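# Move black garment from laundry bag into bin

## Task

Pull the black garment out of the opened laundry bag and place all of it inside the bin. When finished, the remaining garment has to sit fully inside the bag, and the bag has to rest on the table, standing or lying on its side. Release everything and withdraw the grippers; anything that stays in place only because the robot holds it is not counted.

## Robot and tools

Robot: two arms, left_arm and right_arm, each ending in a parallel two-finger gripper with a wrist camera. Cameras: cam_high (504x504, overview), cam_left_wrist and cam_right_wrist (504x504 each); images arrive in that order after every call.

Frame: one shared scene frame. Origin is on the tabletop midway between the arms, +x points out over the table, +z up, and left_arm sits on the +y side. The names left/right refer to arms, not to image sides. Arm bases: left_arm at (+0.023, +0.312, 0) m, quat_wxyz (+0.996, 0, 0, -0.086); right_arm at (+0.046, -0.328, 0) m, quat_wxyz (+0.999, 0, 0, +0.052).

Gripper geometry: fingers extend along the gripper's +z axis and close along its y axis. end_effector_position is the point between the finger pads, roughly 1 cm short of the tips. A wrist camera mount also hangs off each gripper and can collide.

Row format (used by execute_actions and move): 16 numbers, always both arms, left first: x, y, z, qw, qx, qy, qz, opening for left_arm, then the same eight for right_arm. x, y, z are an absolute target in metres for end_effector_position in the scene frame; the quaternion is the absolute target orientation, w first. Opening runs from -1 (closed) to +1 (fully open, 0.094 m). To hold an orientation steady, repeat the same quaternion every row rather than copying back the slightly drifted reported one. For an arm meant to stay still, resend its last reported pose and the wanted opening each call.

execute_actions(actions): a list of actions; each action is a list of up to 15 rows, one per 1/30 s control step; if fewer than 15, the last row is held for the remainder. An empty list just returns state and images. Any target more than 0.6 m from a gripper's current position along any of its own axes gets the action refused for both arms; a malformed action, or a first action failing that check, rejects the whole call.

move(target, speed, blocking): target is one 16-number row of absolute poses. Each gripper travels straight toward its pose, both finishing together, over 0.5 to 10 s (cut off at 10 s). speed is the path's top speed in m/s, 0.002 to 0.5, default 0.25; turning is capped at twice that in rad/s. The opening is applied at the start. Paths ignore obstacles and the other arm; grippers lag, wander off the line and may overshoot the speed, especially near full reach. Faster contact hits harder, and aiming deeper past a contact presses harder. With blocking=false the result returns after 0.5 s while motion continues; then use wait or stop before sending rows or another move. The result adds a move: line stating the ending (done, off_target, moving, held, fault) and limits that acted (paced = pose clipped; held = some steps blocked, after which the arm may jump ahead fast), plus each gripper's distance from its pose.

wait(seconds): 0 to 10 s, arms keep their last command; returns early if a running move ends. stop(): brakes a running move, needing some room; fingers keep moving. zoom_image(camera, region): region [x0, y0, x1, y1] in pixels of that camera's latest image, at most 504 by 504. read_manual(section): only licence texts. finished_scene(scene): ends the current scene, passing its number; irreversible.

Controller behaviour: each step, the commanded pose is limited to within 70 mm and 16 degrees of the measured pose, then pursued by damped inverse kinematics with position favoured over orientation. Distant targets therefore need several actions; after an action the arm goes at most to its last clipped pose. Final positions often miss by a centimetre or more, usually low. Elbows cannot fully straighten. Joint ranges (rad): waist -2.618 to 3.054, shoulder 0 to 3.142, elbow 0 to 3.142, wrist pitch -1.571 to 1.571, wrist yaw -1.571 to 1.571, wrist roll -2.094 to 2.094.

Reading results: the state line gives each gripper's position and quat_wxyz (accuracy worsens at long reach). Hand target lines show what the controller is currently chasing. grip_measured is finger opening on the command scale; the last Joint positions number is opening in metres; each gripper may read off by about 1 mm. To grasp, command about 0.03 below grip_measured (less for a gentler hold). Finger force tops out near 50 to 62 N per pad and is weaker on items under about 2 mm thick. Joint torques are total drive output with offsets and noise. Step readings list positions at some steps; HELD marks steps where an arm's command was held back. A pose unreachable line means the clearance check altered or blocked that arm's command. FAULT lines report stops; MOTOR HOT appears from 75 °C, 90 °C stops the arm for 10 s, 100 °C makes it go limp and drop. Holding loads heats motors.

Cautions: rigid objects must stay on the table (cloth is exempt). Keep the arms from striking or pushing each other. Avoid drops, slips, slams and hard pushes; move gently near contact. Occasional external tugs may act on held parts or loose items. The simulation continues while replies are written, with the last command held.

Each tool is called after ">>>" by a JSON object that holds its "api" and its "payload", one argument or row to a line.

## Session

>>> {"api": "execute_actions", "payload": {
  "actions": []
}}

Scene clock: 0.00 s.
left_arm: end_effector_position=(+0.1659, +0.4481, +0.1149) grip_measured=+1.000 end_effector_quat_wxyz=(+0.018, +0.418, +0.821, +0.388) | right_arm: end_effector_position=(+0.4156, -0.4293, +0.2128) grip_measured=+1.000 end_effector_quat_wxyz=(+0.322, -0.316, +0.858, -0.244)
Joint positions: left_arm=[ 0.462  0.534  0.465 -0.863 -0.518  1.406  0.094] | right_arm=[-0.361  1.291  1.082 -0.53   0.029 -0.975  0.094]
Joint velocities: left_arm=[-0.002 -0.007  0.002 -0.081  0.007 -0.081  0.   ] | right_arm=[-0.007  0.002 -0.007 -0.095 -0.007 -0.037  0.   ]
Joint torques (N m, as the arm reports them, + toward a larger angle): no reading
Hand target (left_arm): +0.166, +0.449, +0.119; +0.022, +0.413, +0.822, +0.392
Hand target (right_arm): +0.418, -0.429, +0.224; +0.334, -0.313, +0.853, -0.250

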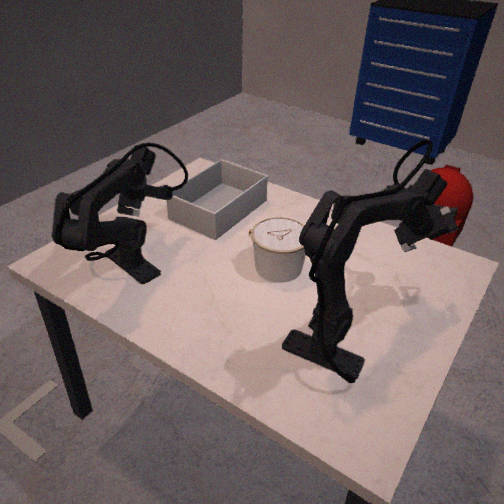

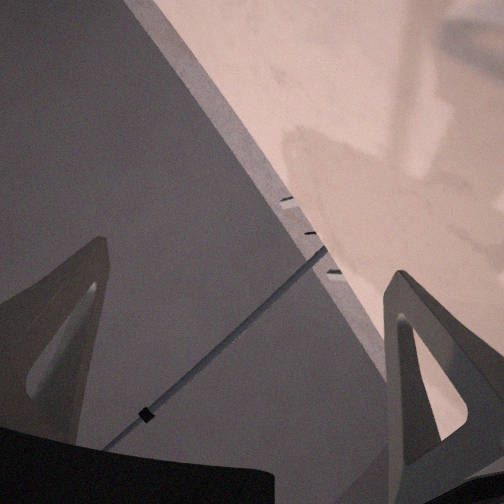

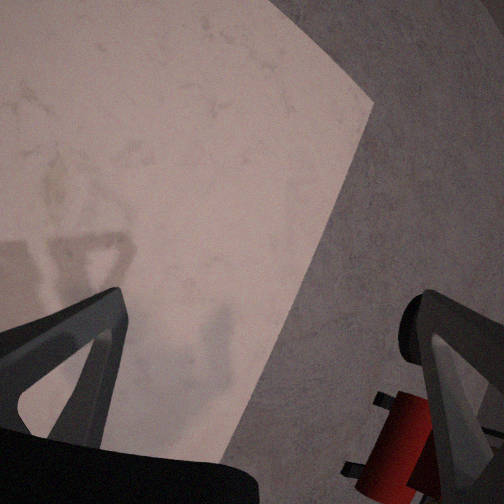

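>>> {"api": "zoom_image", "payload": {
  "camera": "cam_high",
  "region": [160, 150, 330, 300]
}}

Region (160, 150, 330, 300) of cam_high's 504x504 image, scaled by 2.965, with more detail than that image has; it fills the top 445 rows of this view, and the rest is white.

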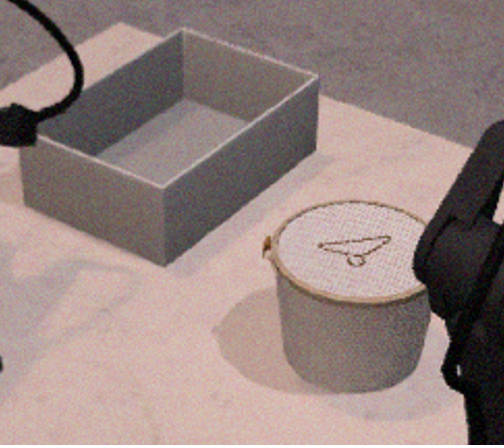

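>>> {"api": "move", "payload": {
  "target": [0.15,0.3,0.25,0,0,1,0,1, 0.2,-0.03,0.3,0,0,1,0,1]
}}

Scene clock: 8.57 s.
left_arm: end_effector_position=(+0.1551, +0.3016, +0.2414) grip_measured=+1.000 end_effector_quat_wxyz=(+0.240, +0.008, +0.971, -0.020) | right_arm: end_effector_position=(+0.1856, -0.0349, +0.2874) grip_measured=+1.000 end_effector_quat_wxyz=(+0.061, -0.002, +0.984, +0.165)
Joint positions: left_arm=[ 0.087  0.74   1.21  -1.556  0.004 -0.069  0.094] | right_arm=[ 0.999  1.602  1.941 -1.559 -0.039  1.107  0.094]
Joint velocities: left_arm=[-0.022 -0.017  0.007 -0.051  0.007 -0.037  0.   ] | right_arm=[-0.002  0.007  0.007 -0.051 -0.007  0.022  0.   ]
Joint torques (N m, as the arm reports them, + toward a larger angle): left_arm=[-1.    0.41  8.48  1.16  0.09 -0.06] | right_arm=[-0.72 -6.86  8.19  1.03 -0.06  0.02]
Hand target (left_arm): +0.152, +0.300, +0.250; +0.255, +0.006, +0.967, -0.026
Hand target (right_arm): +0.188, -0.034, +0.297; +0.065, +0.003, +0.982, +0.177
Off the commanded pose (left_arm): 0.010 m, 28 deg; orientation clipped at the last step of the last action.
Off the commanded pose (right_arm): 0.020 m, 20 deg; orientation clipped at the last step of the last action.
joint sent to its limit (left arm) — the command would take joint 4 (wrist pitch) past its lower limit, so that joint was sent only as far as its limit.
joint sent to its limit (right arm) — the command would take joint 4 (wrist pitch) past its lower limit, so that joint was sent only as far as its limit.
move: off_target (left_arm, right_arm); limits=paced

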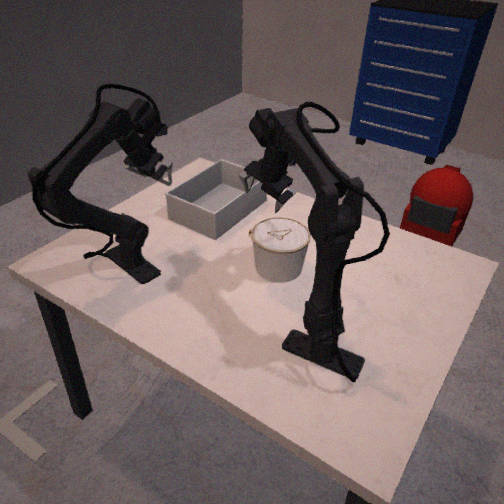

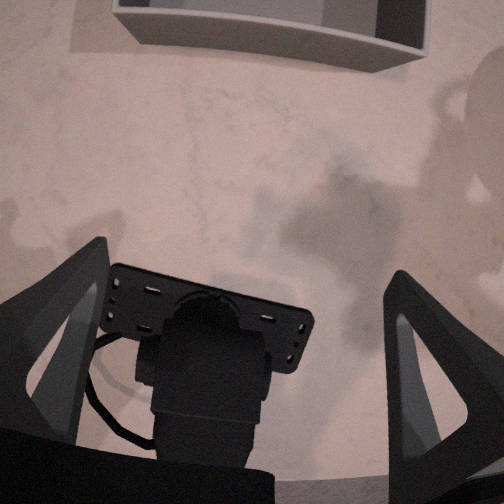

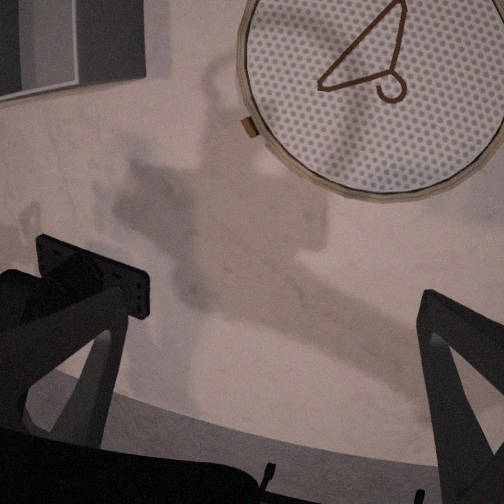

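>>> {"api": "move", "payload": {
  "target": [0.1551,0.3016,0.2414,0.24,0,0.97,0,1, 0.29,-0.03,0.22,0,0,1,0,1]
}}

Scene clock: 11.57 s.
left_arm: end_effector_position=(+0.1559, +0.3000, +0.2422) grip_measured=+1.000 end_effector_quat_wxyz=(+0.245, +0.004, +0.969, -0.005) | right_arm: end_effector_position=(+0.2861, -0.0275, +0.2045) grip_measured=+1.000 end_effector_quat_wxyz=(+0.033, +0.005, +0.998, +0.052)
Joint positions: left_arm=[-0.065  0.74   1.21  -1.556 -0.101 -0.205  0.094] | right_arm=[ 0.785  1.949  2.061 -1.56  -0.014  0.899  0.094]
Joint velocities: left_arm=[-0.022  0.012  0.007  0.037  0.066  0.007  0.   ] | right_arm=[-0.017 -0.007  0.007 -0.051  0.037 -0.051  0.   ]
Joint torques (N m, as the arm reports them, + toward a larger angle): left_arm=[-0.56  2.36  6.33  1.15 -0.17 -0.05] | right_arm=[ -0.17 -11.98   8.91   0.64   0.16  -0.05]
Hand target (left_arm): +0.155, +0.302, +0.241; +0.240, +0.000, +0.971, +0.001
Hand target (right_arm): +0.291, -0.027, +0.219; +0.054, +0.002, +0.996, +0.065
Off the commanded pose (left_arm): 0.002 m, 1 deg.
Off the commanded pose (right_arm): 0.016 m, 7 deg.
joint sent to its limit (right arm) — the command would take joint 4 (wrist pitch) past its lower limit, so that joint was sent only as far as its limit.
move: off_target (right_arm)

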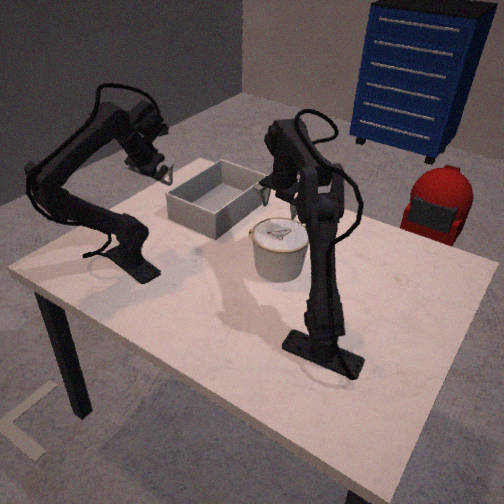

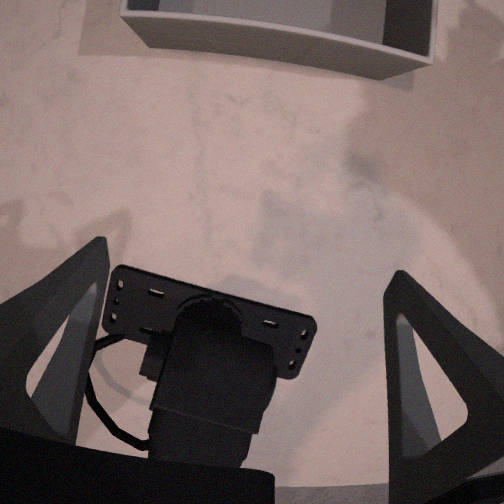

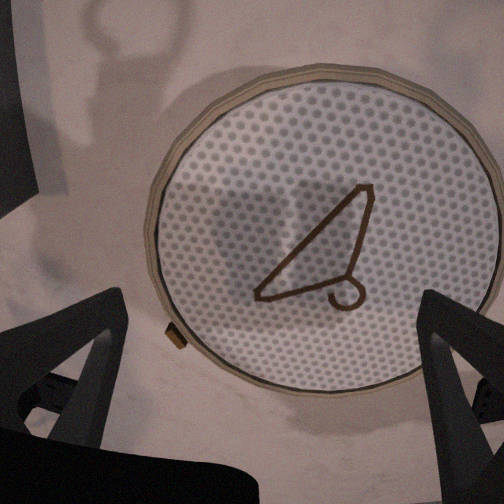

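>>> {"api": "zoom_image", "payload": {
  "camera": "cam_right_wrist",
  "region": [130, 170, 430, 420]
}}

>>> {"api": "zoom_image", "payload": {
  "camera": "cam_right_wrist",
  "region": [130, 40, 504, 320]
}}

>>> {"api": "zoom_image", "payload": {
  "camera": "cam_high",
  "region": [235, 185, 335, 290]
}}

Region (130, 170, 430, 420) of cam_right_wrist's 504x504 image, scaled by 1.680, with more detail than that image has.

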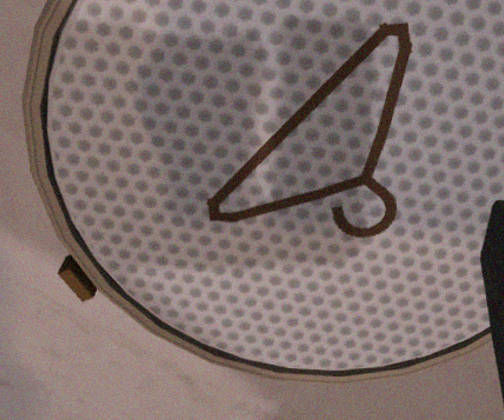

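Region (130, 40, 504, 320) of cam_right_wrist's 504x504 image, scaled by 1.348, with more detail than that image has; it fills the top 377 rows of this view, and the rest is white.

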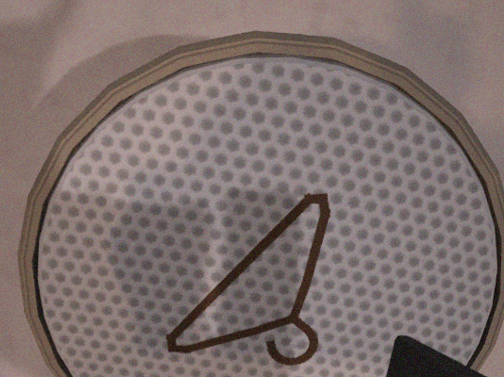

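Region (235, 185, 335, 290) of cam_high's 504x504 image, scaled by 4.800, with more detail than that image has; it fills the left 480 columns of this view, and the rest is white.

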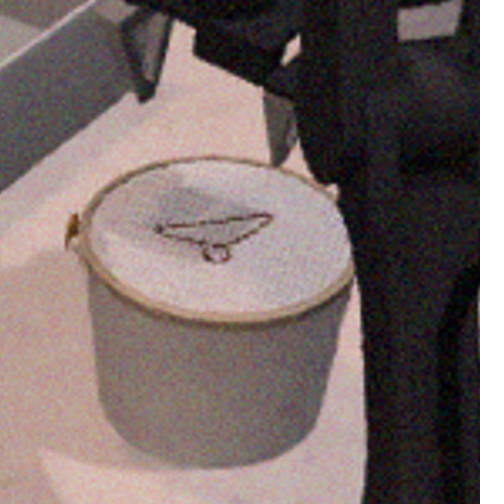

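>>> {"api": "move", "payload": {
  "target": [0.1551,0.3016,0.2414,0.24,0,0.97,0,1, 0.29,-0.045,0.175,0,0,1,0,1],
  "speed": 0.1
}}

Scene clock: 21.03 s.
left_arm: end_effector_position=(+0.1560, +0.3003, +0.2422) grip_measured=+1.000 end_effector_quat_wxyz=(+0.245, +0.002, +0.969, -0.004) | right_arm: end_effector_position=(+0.2892, -0.0389, +0.1745) grip_measured=+1.000 end_effector_quat_wxyz=(+0.003, +0.000, +1.000, +0.013)
Joint positions: left_arm=[-0.066  0.74   1.21  -1.556 -0.104 -0.208  0.094] | right_arm=[ 0.76   1.991  2.004 -1.56  -0.013  0.865  0.094]
Joint velocities: left_arm=[ 0.022 -0.012 -0.017  0.022 -0.022  0.051  0.   ] | right_arm=[-0.002 -0.012  0.012 -0.037 -0.051 -0.037  0.   ]
Joint torques (N m, as the arm reports them, + toward a larger angle): left_arm=[-0.32  2.3   6.29  1.25 -0.15 -0.02] | right_arm=[ -0.61 -11.58   4.75   0.46   0.13  -0.05]
Hand target (left_arm): +0.155, +0.302, +0.241; +0.240, +0.000, +0.971, -0.000
Hand target (right_arm): +0.291, -0.044, +0.174; +0.005, +0.001, +1.000, +0.006
Off the commanded pose (left_arm): 0.002 m, 1 deg.
Off the commanded pose (right_arm): 0.006 m, 2 deg.
joint sent to its limit (right arm) — the command would take joint 4 (wrist pitch) past its lower limit, so that joint was sent only as far as its limit.
move: done

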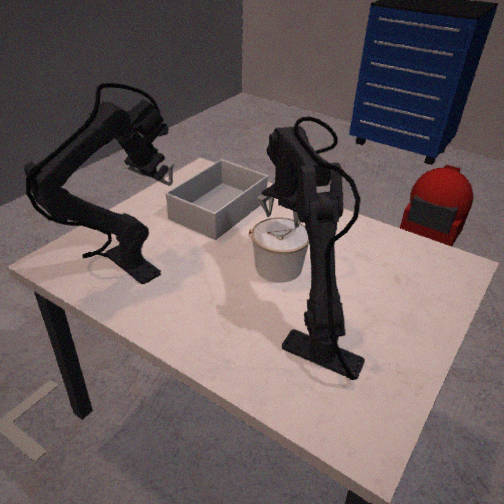

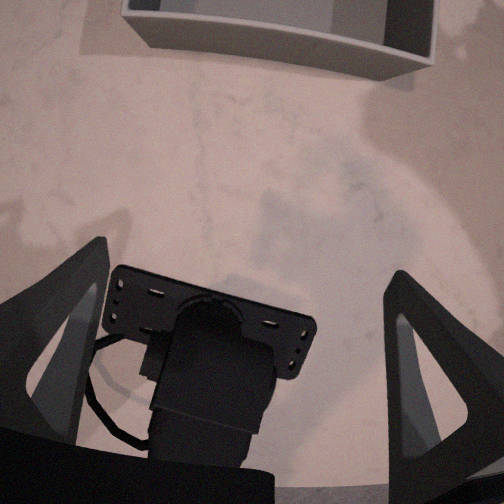

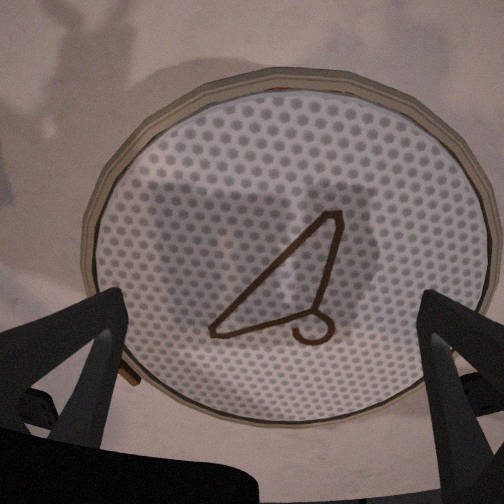

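>>> {"api": "move", "payload": {
  "target": [0.1551,0.3016,0.2414,0.24,0,0.97,0,1, 0.315,-0.075,0.14,0,0,1,0,-0.3],
  "speed": 0.06
}}

Scene clock: 28.17 s.
left_arm: end_effector_position=(+0.1560, +0.3003, +0.2422) grip_measured=+1.000 end_effector_quat_wxyz=(+0.245, +0.002, +0.969, -0.004) | right_arm: end_effector_position=(+0.3117, -0.0712, +0.1361) grip_measured=-0.298 end_effector_quat_wxyz=(-0.014, +0.000, +1.000, -0.005)
Joint positions: left_arm=[-0.066  0.74   1.21  -1.556 -0.104 -0.208  0.094] | right_arm=[ 0.657  1.981  1.835 -1.452 -0.013  0.761  0.033]
Joint velocities: left_arm=[-0.017 -0.017 -0.007  0.051 -0.022 -0.081  0.   ] | right_arm=[-0.007 -0.002  0.002  0.007 -0.022 -0.037  0.001]
Joint torques (N m, as the arm reports them, + toward a larger angle): left_arm=[-0.15  2.03  6.17  1.23 -0.11  0.01] | right_arm=[ -0.6  -13.24   4.4    0.63   0.17  -0.05]
Hand target (left_arm): +0.155, +0.302, +0.241; +0.240, +0.000, +0.971, -0.000
Hand target (right_arm): +0.317, -0.074, +0.140; +0.001, +0.000, +1.000, -0.001
Off the commanded pose (left_arm): 0.002 m, 1 deg.
Off the commanded pose (right_arm): 0.006 m, 2 deg.
move: done

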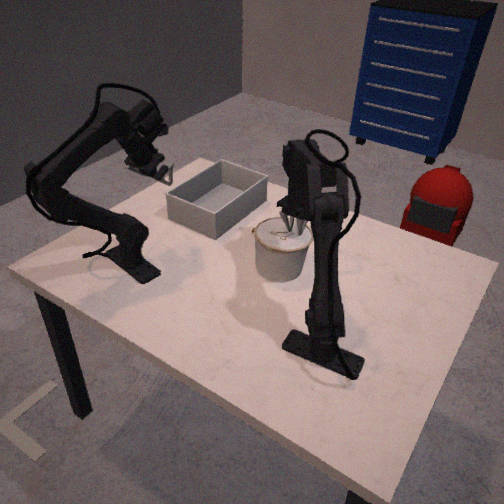

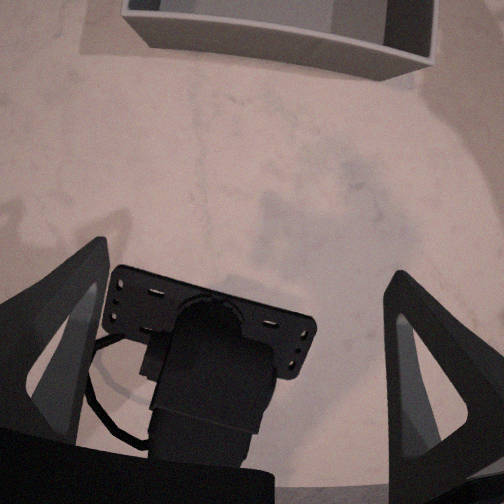

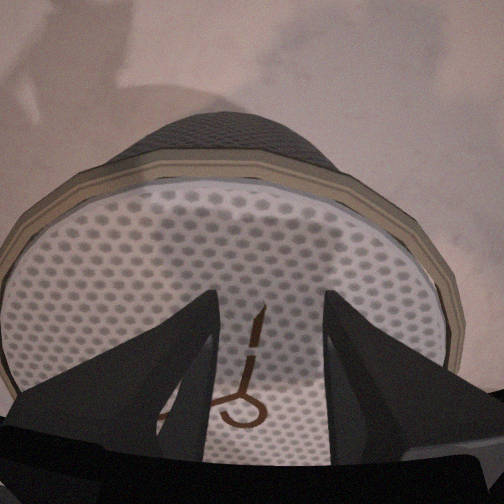

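>>> {"api": "move", "payload": {
  "target": [0.1551,0.3016,0.2414,0.24,0,0.97,0,1, 0.315,-0.075,0.134,0,0,1,0,-1],
  "speed": 0.03
}}

>>> {"api": "move", "payload": {
  "target": [0.1551,0.3016,0.2414,0.24,0,0.97,0,1, 0.31,-0.07,0.175,0,0,1,0,-1],
  "speed": 0.05
}}

Scene clock: 32.97 s.
left_arm: end_effector_position=(+0.1560, +0.3003, +0.2422) grip_measured=+1.000 end_effector_quat_wxyz=(+0.245, +0.002, +0.969, -0.004) | right_arm: end_effector_position=(+0.3121, -0.0711, +0.1324) grip_measured=-0.979 end_effector_quat_wxyz=(-0.010, -0.002, +1.000, -0.001)
Joint positions: left_arm=[-0.066  0.74   1.21  -1.556 -0.104 -0.208  0.094] | right_arm=[ 0.657  1.969  1.804 -1.422 -0.011  0.758  0.001]
Joint velocities: left_arm=[ 0.012  0.002 -0.007 -0.037 -0.037  0.066  0.   ] | right_arm=[-0.002  0.007 -0.007 -0.007 -0.066  0.007  0.001]
Joint torques (N m, as the arm reports them, + toward a larger angle): left_arm=[ 0.25  2.26  6.43  1.23 -0.1   0.01] | right_arm=[ -0.6  -12.75   4.19   0.57   0.13  -0.05]
Hand target (left_arm): +0.155, +0.302, +0.241; +0.240, +0.000, +0.971, -0.000
Hand target (right_arm): +0.315, -0.075, +0.134; -0.000, -0.000, +1.000, -0.000
Off the commanded pose (left_arm): 0.002 m, 1 deg.
Off the commanded pose (right_arm): 0.005 m, 1 deg.
move: done

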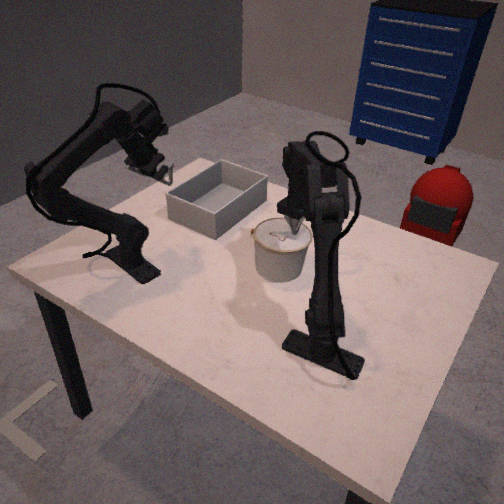

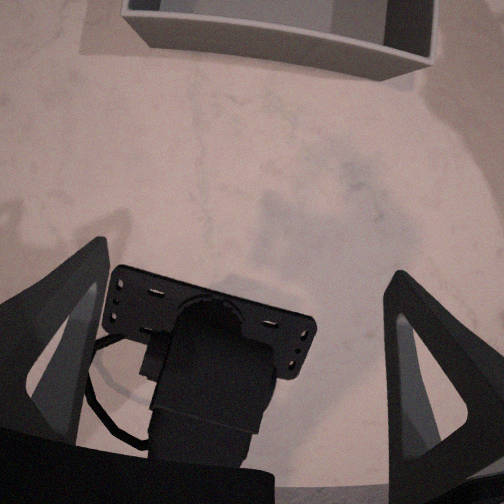

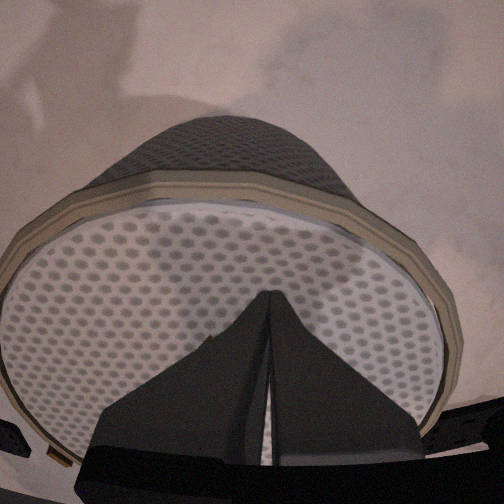

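Scene clock: 34.23 s.
left_arm: end_effector_position=(+0.1560, +0.3003, +0.2422) grip_measured=+1.000 end_effector_quat_wxyz=(+0.245, +0.002, +0.969, -0.004) | right_arm: end_effector_position=(+0.3083, -0.0728, +0.1651) grip_measured=-0.979 end_effector_quat_wxyz=(-0.009, +0.001, +1.000, -0.001)
Joint positions: left_arm=[-0.066  0.74   1.21  -1.556 -0.104 -0.208  0.094] | right_arm=[ 0.66   1.969  1.934 -1.55  -0.011  0.767  0.001]
Joint velocities: left_arm=[-0.017  0.002 -0.022  0.007  0.051  0.022  0.   ] | right_arm=[-0.017  0.007 -0.012 -0.022  0.022  0.007 -0.001]
Joint torques (N m, as the arm reports them, + toward a larger angle): left_arm=[ 0.    2.41  6.19  1.18 -0.11  0.  ] | right_arm=[  0.64 -11.47   8.3    0.29   0.12   0.03]
Hand target (left_arm): +0.155, +0.302, +0.241; +0.240, +0.000, +0.971, -0.000
Hand target (right_arm): +0.309, -0.071, +0.175; +0.003, +0.000, +1.000, +0.003
Off the commanded pose (left_arm): 0.002 m, 1 deg.
Off the commanded pose (right_arm): 0.010 m, 1 deg.
joint sent to its limit (right arm) — the command would take joint 4 (wrist pitch) past its lower limit, so that joint was sent only as far as its limit.
move: done

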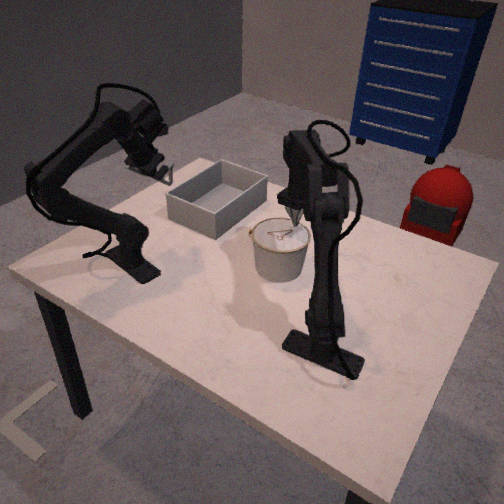

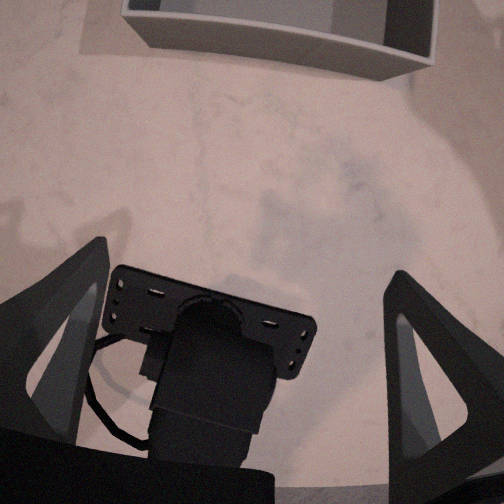

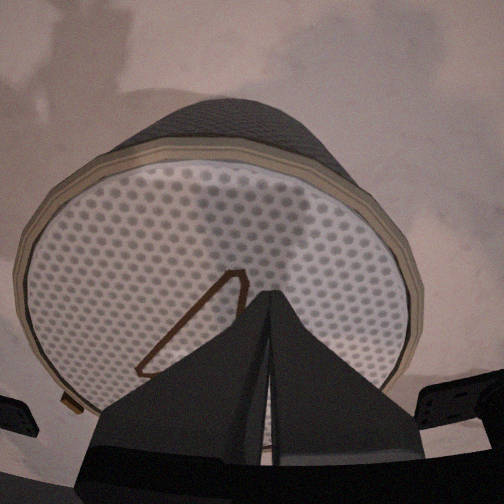

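>>> {"api": "move", "payload": {
  "target": [0.22,0.09,0.10,0.612,0.354,0.612,-0.354,1, 0.29,-0.128,0.165,0,0,1,0,-0.5],
  "speed": 0.2
}}

Scene clock: 46.10 s.
left_arm: end_effector_position=(+0.2178, +0.0898, +0.1021) grip_measured=+1.000 end_effector_quat_wxyz=(+0.528, +0.414, +0.658, -0.341) | right_arm: end_effector_position=(+0.2881, -0.1247, +0.1598) grip_measured=-0.502 end_effector_quat_wxyz=(-0.014, -0.002, +1.000, -0.005)
Joint positions: left_arm=[-0.326  1.207 -0.001  0.948  0.621  0.141  0.094] | right_arm=[ 0.587  1.772  1.654 -1.481 -0.01   0.687  0.023]
Joint velocities: left_arm=[ 0.027  0.037 -0.022  0.037  0.022  0.007  0.   ] | right_arm=[-0.017 -0.002 -0.007  0.007  0.007  0.007 -0.   ]
Joint torques (N m, as the arm reports them, + toward a larger angle): left_arm=[ 0.62 -1.37  5.15  2.16  0.22  0.12] | right_arm=[ -0.66 -11.51   4.72   0.56   0.13  -0.06]
Hand target (left_arm): +0.216, +0.091, +0.100; +0.527, +0.419, +0.655, -0.342
Hand target (right_arm): +0.291, -0.128, +0.165; +0.001, -0.000, +1.000, -0.001
Off the commanded pose (left_arm): 0.003 m, 13 deg.
Off the commanded pose (right_arm): 0.006 m, 2 deg.
joint sent to its limit (left arm) — the command would take joint 3 (elbow) past its lower limit, so that joint was sent only as far as its limit.
move: off_target (left_arm); limits=paced

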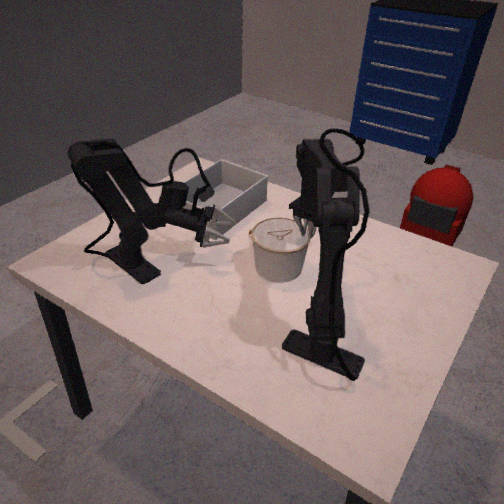

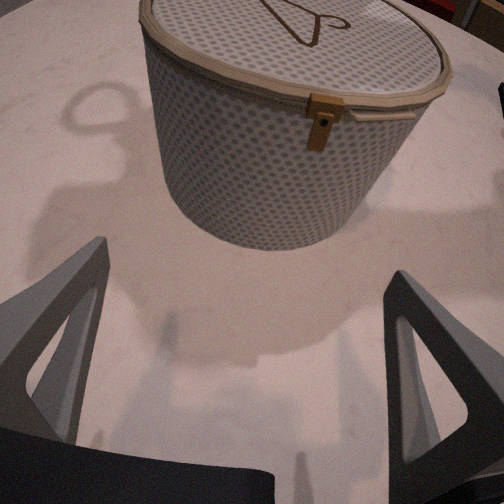

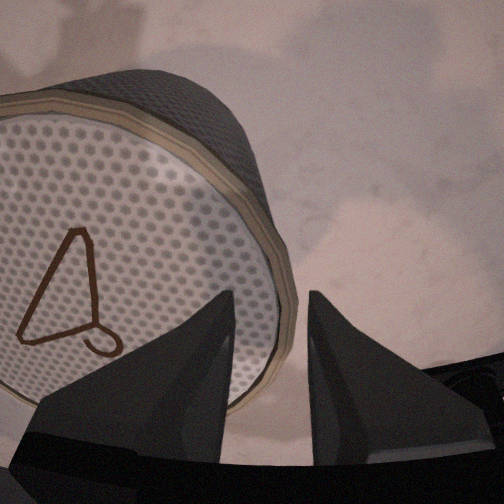

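>>> {"api": "move", "payload": {
  "target": [0.2178,0.0898,0.1021,0.528,0.414,0.658,-0.341,1, 0.295,-0.133,0.133,0,0,1,0,-0.5],
  "speed": 0.04
}}

>>> {"api": "move", "payload": {
  "target": [0.2178,0.0898,0.1021,0.528,0.414,0.658,-0.341,1, 0.295,-0.133,0.133,0,0,1,0,-1],
  "speed": 0.04
}}

Scene clock: 51.23 s.
left_arm: end_effector_position=(+0.2177, +0.0894, +0.1035) grip_measured=+1.000 end_effector_quat_wxyz=(+0.530, +0.415, +0.655, -0.343) | right_arm: end_effector_position=(+0.2912, -0.1304, +0.1338) grip_measured=-0.502 end_effector_quat_wxyz=(-0.013, -0.002, +1.000, -0.004)
Joint positions: left_arm=[-0.325  1.209 -0.001  0.957  0.626  0.142  0.094] | right_arm=[ 0.567  1.757  1.533 -1.372 -0.01   0.667  0.023]
Joint velocities: left_arm=[-0.012  0.007  0.002  0.022  0.007  0.066  0.   ] | right_arm=[ 0.002 -0.007  0.002 -0.051 -0.007 -0.007  0.   ]
Joint torques (N m, as the arm reports them, + toward a larger angle): left_arm=[-0.23 -2.2   6.04  1.85  0.06 -0.03] | right_arm=[ -0.65 -10.37   4.06   0.71   0.12  -0.05]
Hand target (left_arm): +0.218, +0.090, +0.102; +0.528, +0.414, +0.658, -0.341
Hand target (right_arm): +0.296, -0.133, +0.133; +0.000, +0.000, +1.000, -0.001
Off the commanded pose (left_arm): 0.001 m, 0 deg.
Off the commanded pose (right_arm): 0.005 m, 2 deg.
move: done

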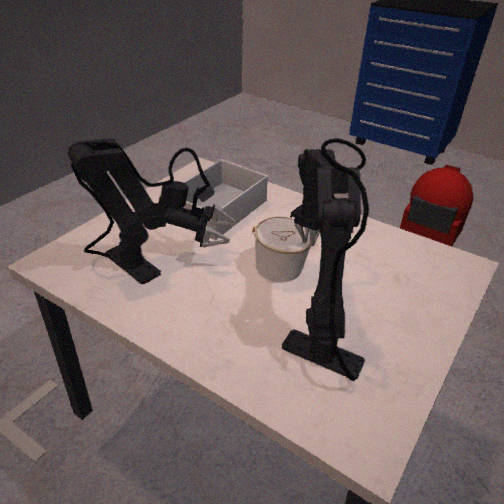

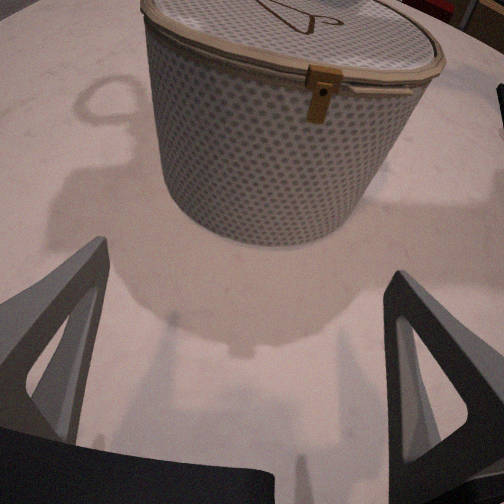

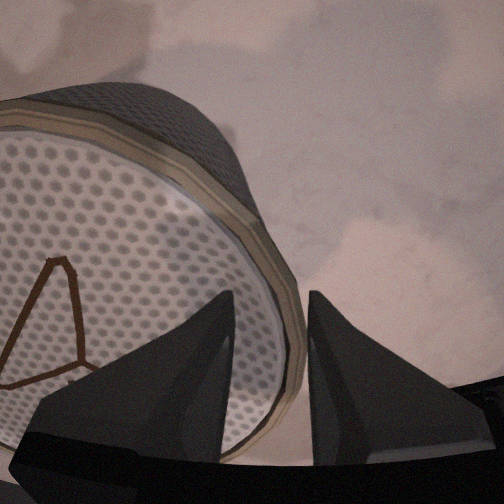

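Scene clock: 51.93 s.
left_arm: end_effector_position=(+0.2177, +0.0895, +0.1035) grip_measured=+1.000 end_effector_quat_wxyz=(+0.530, +0.415, +0.655, -0.342) | right_arm: end_effector_position=(+0.2916, -0.1288, +0.1359) grip_measured=-0.840 end_effector_quat_wxyz=(-0.010, -0.003, +1.000, +0.003)
Joint positions: left_arm=[-0.325  1.209 -0.001  0.957  0.626  0.142  0.094] | right_arm=[ 0.567  1.75   1.533 -1.366 -0.016  0.664  0.008]
Joint velocities: left_arm=[-0.002 -0.002  0.002  0.037 -0.095 -0.051  0.   ] | right_arm=[-0.007 -0.007  0.002  0.007 -0.007 -0.051  0.002]
Joint torques (N m, as the arm reports them, + toward a larger angle): left_arm=[-0.1  -2.71  5.94  1.95  0.06  0.05] | right_arm=[-0.65 -9.89  3.73  0.69  0.17 -0.03]
Hand target (left_arm): +0.218, +0.090, +0.102; +0.528, +0.414, +0.658, -0.341
Hand target (right_arm): +0.295, -0.133, +0.133; -0.000, -0.000, +1.000, -0.000
Off the commanded pose (left_arm): 0.001 m, 0 deg.
Off the commanded pose (right_arm): 0.006 m, 1 deg.
move: done

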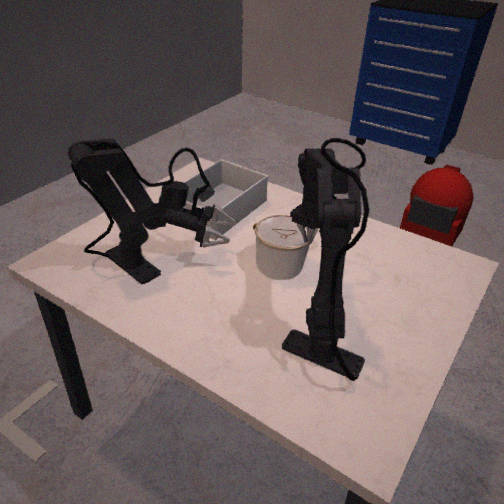

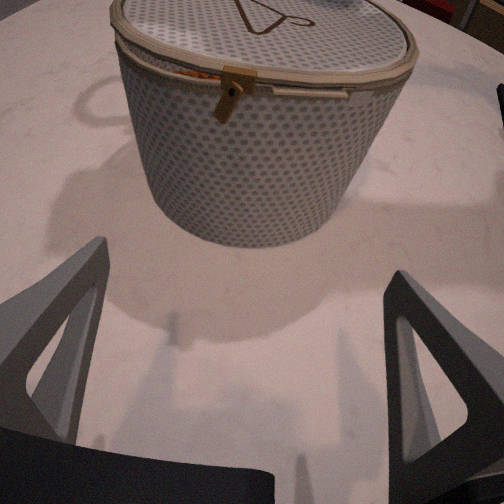

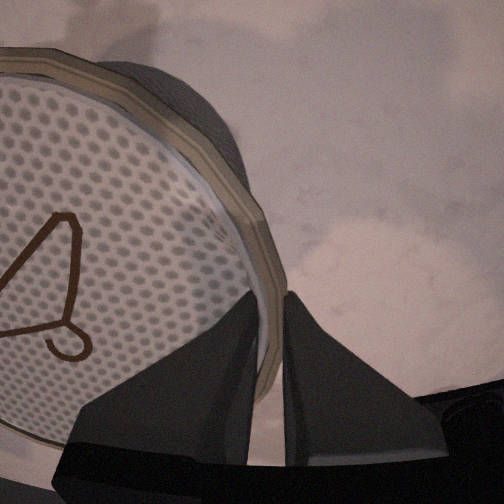

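Gripped the rim. Lift.

>>> {"api": "move", "payload": {
  "target": [0.2178,0.0898,0.1021,0.528,0.414,0.658,-0.341,1, 0.285,-0.122,0.185,0,0,1,0,-0.88],
  "speed": 0.04
}}

Scene clock: 55.10 s.
left_arm: end_effector_position=(+0.2177, +0.0895, +0.1035) grip_measured=+1.000 end_effector_quat_wxyz=(+0.530, +0.415, +0.655, -0.342) | right_arm: end_effector_position=(+0.2834, -0.1210, +0.1787) grip_measured=-0.862 end_effector_quat_wxyz=(-0.007, +0.000, +1.000, +0.010)
Joint positions: left_arm=[-0.325  1.209 -0.001  0.957  0.626  0.142  0.094] | right_arm=[ 0.598  1.75   1.704 -1.523 -0.024  0.703  0.006]
Joint velocities: left_arm=[ 0.012 -0.007 -0.012  0.081 -0.066  0.022  0.   ] | right_arm=[-0.017  0.007 -0.017 -0.007  0.007  0.037  0.   ]
Joint torques (N m, as the arm reports them, + toward a larger angle): left_arm=[-0.06 -2.61  5.75  1.93  0.06  0.  ] | right_arm=[ 0.55 -8.43  8.17  0.23  0.24  0.03]
Hand target (left_arm): +0.218, +0.090, +0.102; +0.528, +0.414, +0.658, -0.341
Hand target (right_arm): +0.284, -0.123, +0.185; -0.000, -0.000, +1.000, +0.001
Off the commanded pose (left_arm): 0.001 m, 0 deg.
Off the commanded pose (right_arm): 0.007 m, 1 deg.
move: done

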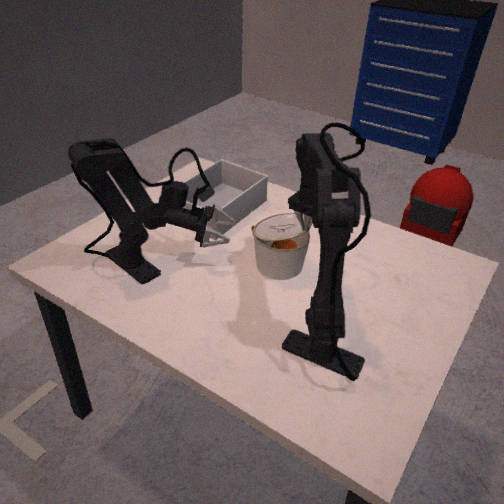

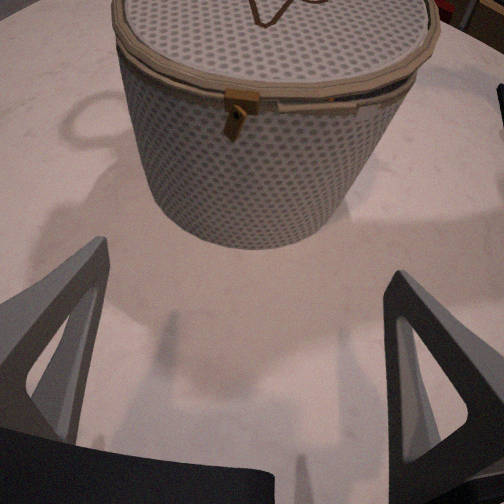

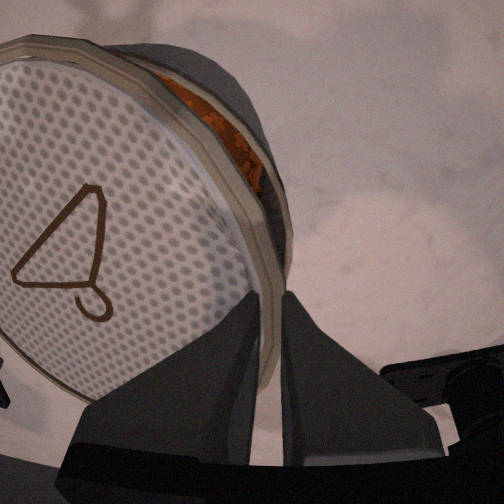

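>>> {"api": "move", "payload": {
  "target": [0.2,0.15,0.1021,0.528,0.414,0.658,-0.341,1, 0.265,-0.08,0.235,0,0,1,0,-0.9],
  "speed": 0.05
}}

>>> {"api": "move", "payload": {
  "target": [0.2,0.15,0.1021,0.528,0.414,0.658,-0.341,1, 0.235,-0.015,0.262,0,0,1,0,-0.9],
  "speed": 0.05
}}

Scene clock: 62.17 s.
left_arm: end_effector_position=(+0.2055, +0.1480, +0.1047) grip_measured=+1.000 end_effector_quat_wxyz=(+0.521, +0.417, +0.662, -0.341) | right_arm: end_effector_position=(+0.2636, -0.0828, +0.2186) grip_measured=-0.890 end_effector_quat_wxyz=(+0.037, +0.001, +0.998, +0.049)
Joint positions: left_arm=[ 0.103  0.745 -0.001  0.297  1.027  0.374  0.094] | right_arm=[ 0.734  1.724  1.83  -1.555 -0.01   0.84   0.005]
Joint velocities: left_arm=[ 0.002 -0.022 -0.007 -0.066 -0.037  0.037  0.   ] | right_arm=[-0.007 -0.002 -0.007 -0.051 -0.007 -0.066  0.001]
Joint torques (N m, as the arm reports them, + toward a larger angle): left_arm=[ 0.68 -1.69  6.79  1.52  0.42  0.1 ] | right_arm=[  0.6  -10.82   8.54   0.59   0.05   0.03]
Hand target (left_arm): +0.202, +0.149, +0.103; +0.520, +0.419, +0.661, -0.343
Hand target (right_arm): +0.262, -0.082, +0.235; +0.055, -0.001, +0.996, +0.065
Off the commanded pose (left_arm): 0.006 m, 1 deg.
Off the commanded pose (right_arm): 0.017 m, 7 deg.
joint sent to its limit (left arm) — the command would take joint 3 (elbow) past its lower limit, so that joint was sent only as far as its limit.
joint sent to its limit (right arm) — the command would take joint 4 (wrist pitch) past its lower limit, so that joint was sent only as far as its limit.
move: off_target (right_arm)

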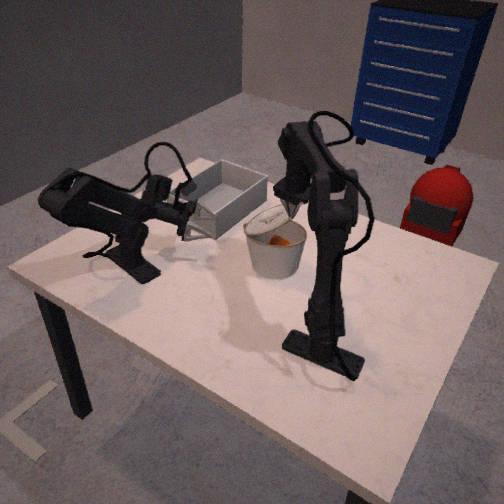

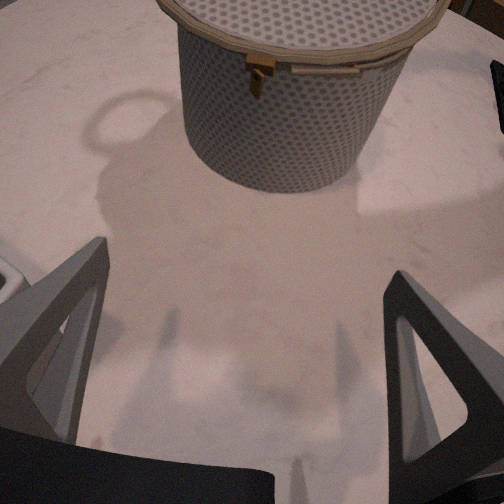

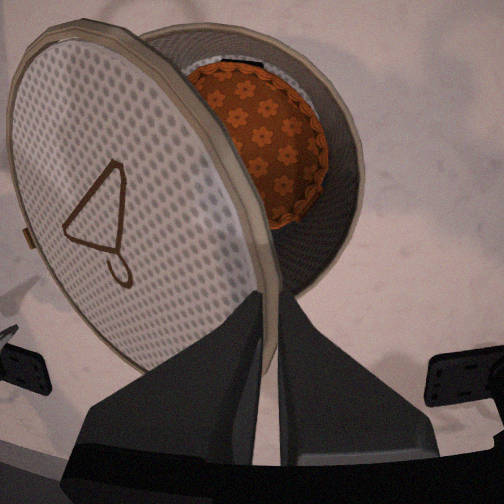

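Scene clock: 64.17 s.
left_arm: end_effector_position=(+0.2041, +0.1492, +0.1038) grip_measured=+1.000 end_effector_quat_wxyz=(+0.520, +0.417, +0.663, -0.339) | right_arm: end_effector_position=(+0.2328, -0.0210, +0.2526) grip_measured=-0.890 end_effector_quat_wxyz=(+0.063, -0.001, +0.992, +0.107)
Joint positions: left_arm=[ 0.111  0.723 -0.001  0.262  1.031  0.387  0.094] | right_arm=[ 0.916  1.778  2.018 -1.561 -0.005  1.018  0.005]
Joint velocities: left_arm=[ 0.017 -0.007 -0.012 -0.081 -0.037 -0.022  0.   ] | right_arm=[-0.007  0.007 -0.002 -0.007  0.066  0.037  0.001]
Joint torques (N m, as the arm reports them, + toward a larger angle): left_arm=[ 0.84 -1.74  6.9   1.55  0.42  0.16] | right_arm=[ 0.56 -8.87  8.53  0.88  0.    0.03]
Hand target (left_arm): +0.201, +0.150, +0.102; +0.520, +0.420, +0.661, -0.341
Hand target (right_arm): +0.232, -0.017, +0.262; +0.070, -0.001, +0.990, +0.121
Off the commanded pose (left_arm): 0.005 m, 1 deg.
Off the commanded pose (right_arm): 0.011 m, 14 deg.
joint sent to its limit (left arm) — the command would take joint 3 (elbow) past its lower limit, so that joint was sent only as far as its limit.
joint sent to its limit (right arm) — the command would take joint 4 (wrist pitch) past its lower limit, so that joint was sent only as far as its limit.
move: off_target (right_arm)

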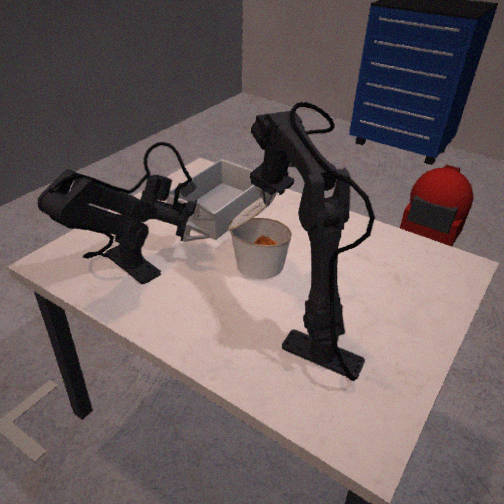

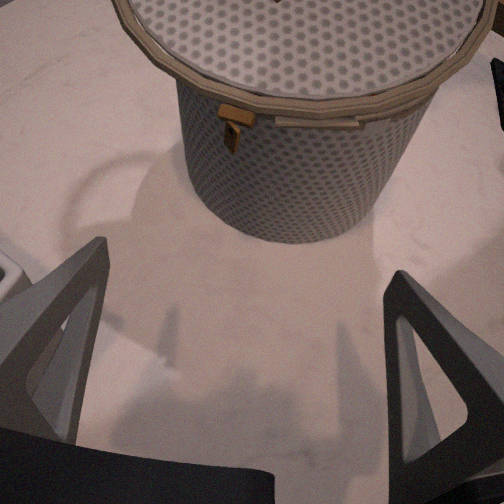

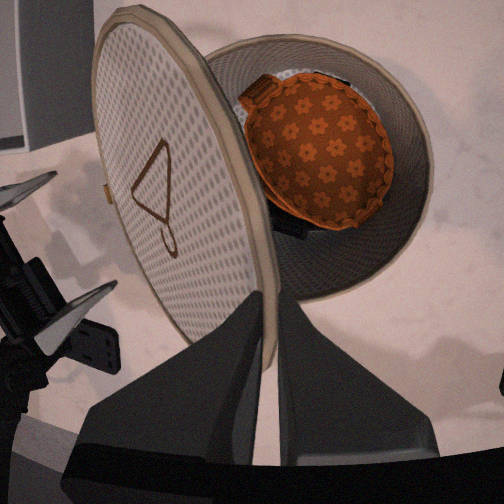

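>>> {"api": "move", "payload": {
  "target": [0.215,0.055,0.095,0.528,0.414,0.658,-0.341,1, 0.235,-0.015,0.27,0,0,1,0,-0.9],
  "speed": 0.07
}}

Scene clock: 69.70 s.
left_arm: end_effector_position=(+0.2071, +0.0652, +0.0838) grip_measured=+1.000 end_effector_quat_wxyz=(+0.514, +0.420, +0.670, -0.333) | right_arm: end_effector_position=(+0.2341, -0.0188, +0.2586) grip_measured=-0.890 end_effector_quat_wxyz=(+0.068, -0.000, +0.991, +0.116)
Joint positions: left_arm=[-0.522  1.397 -0.001  1.12   0.425  0.102  0.094] | right_arm=[ 0.916  1.779  2.04  -1.562 -0.005  1.021  0.005]
Joint velocities: left_arm=[-0.022 -0.012  0.002  0.007  0.007 -0.037  0.   ] | right_arm=[-0.017 -0.002  0.007  0.11  -0.007 -0.022  0.001]
Joint torques (N m, as the arm reports them, + toward a larger angle): left_arm=[-0.74 -2.14  7.98  2.29  0.01 -0.12] | right_arm=[ 0.42 -9.19  8.5   0.93  0.04  0.03]
Hand target (left_arm): +0.214, +0.057, +0.095; +0.527, +0.417, +0.659, -0.338
Hand target (right_arm): +0.234, -0.016, +0.270; +0.078, -0.000, +0.988, +0.130
Off the commanded pose (left_arm): 0.017 m, 2 deg.
Off the commanded pose (right_arm): 0.012 m, 15 deg.
joint sent to its limit (right arm) — the command would take joint 4 (wrist pitch) past its lower limit, so that joint was sent only as far as its limit.
move: off_target (left_arm, right_arm)

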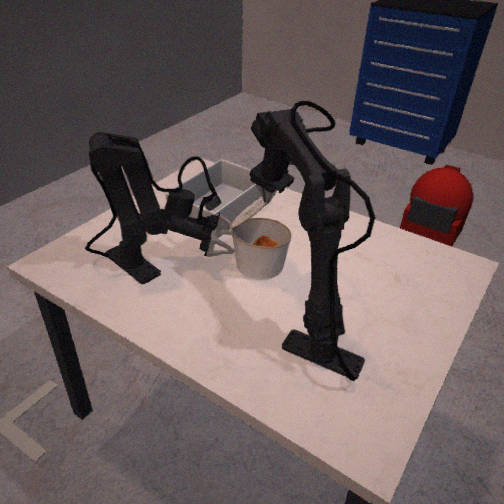

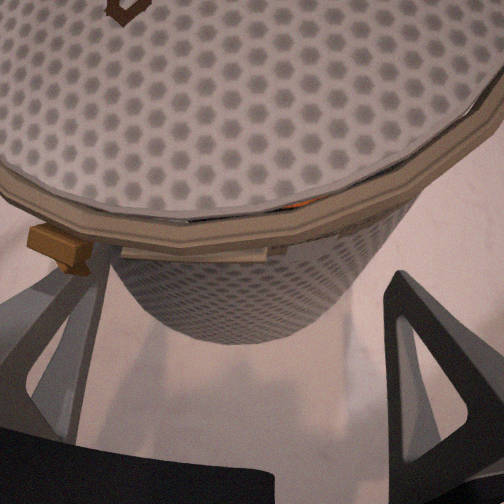

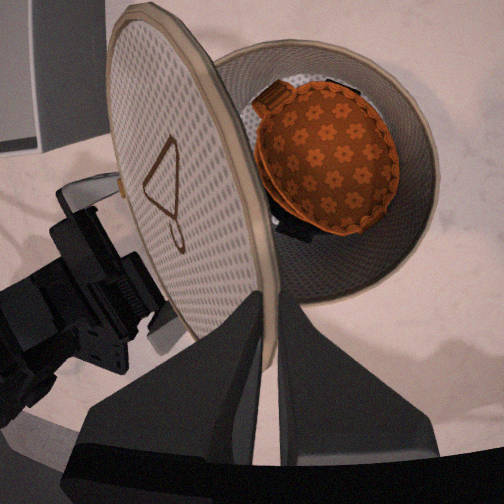

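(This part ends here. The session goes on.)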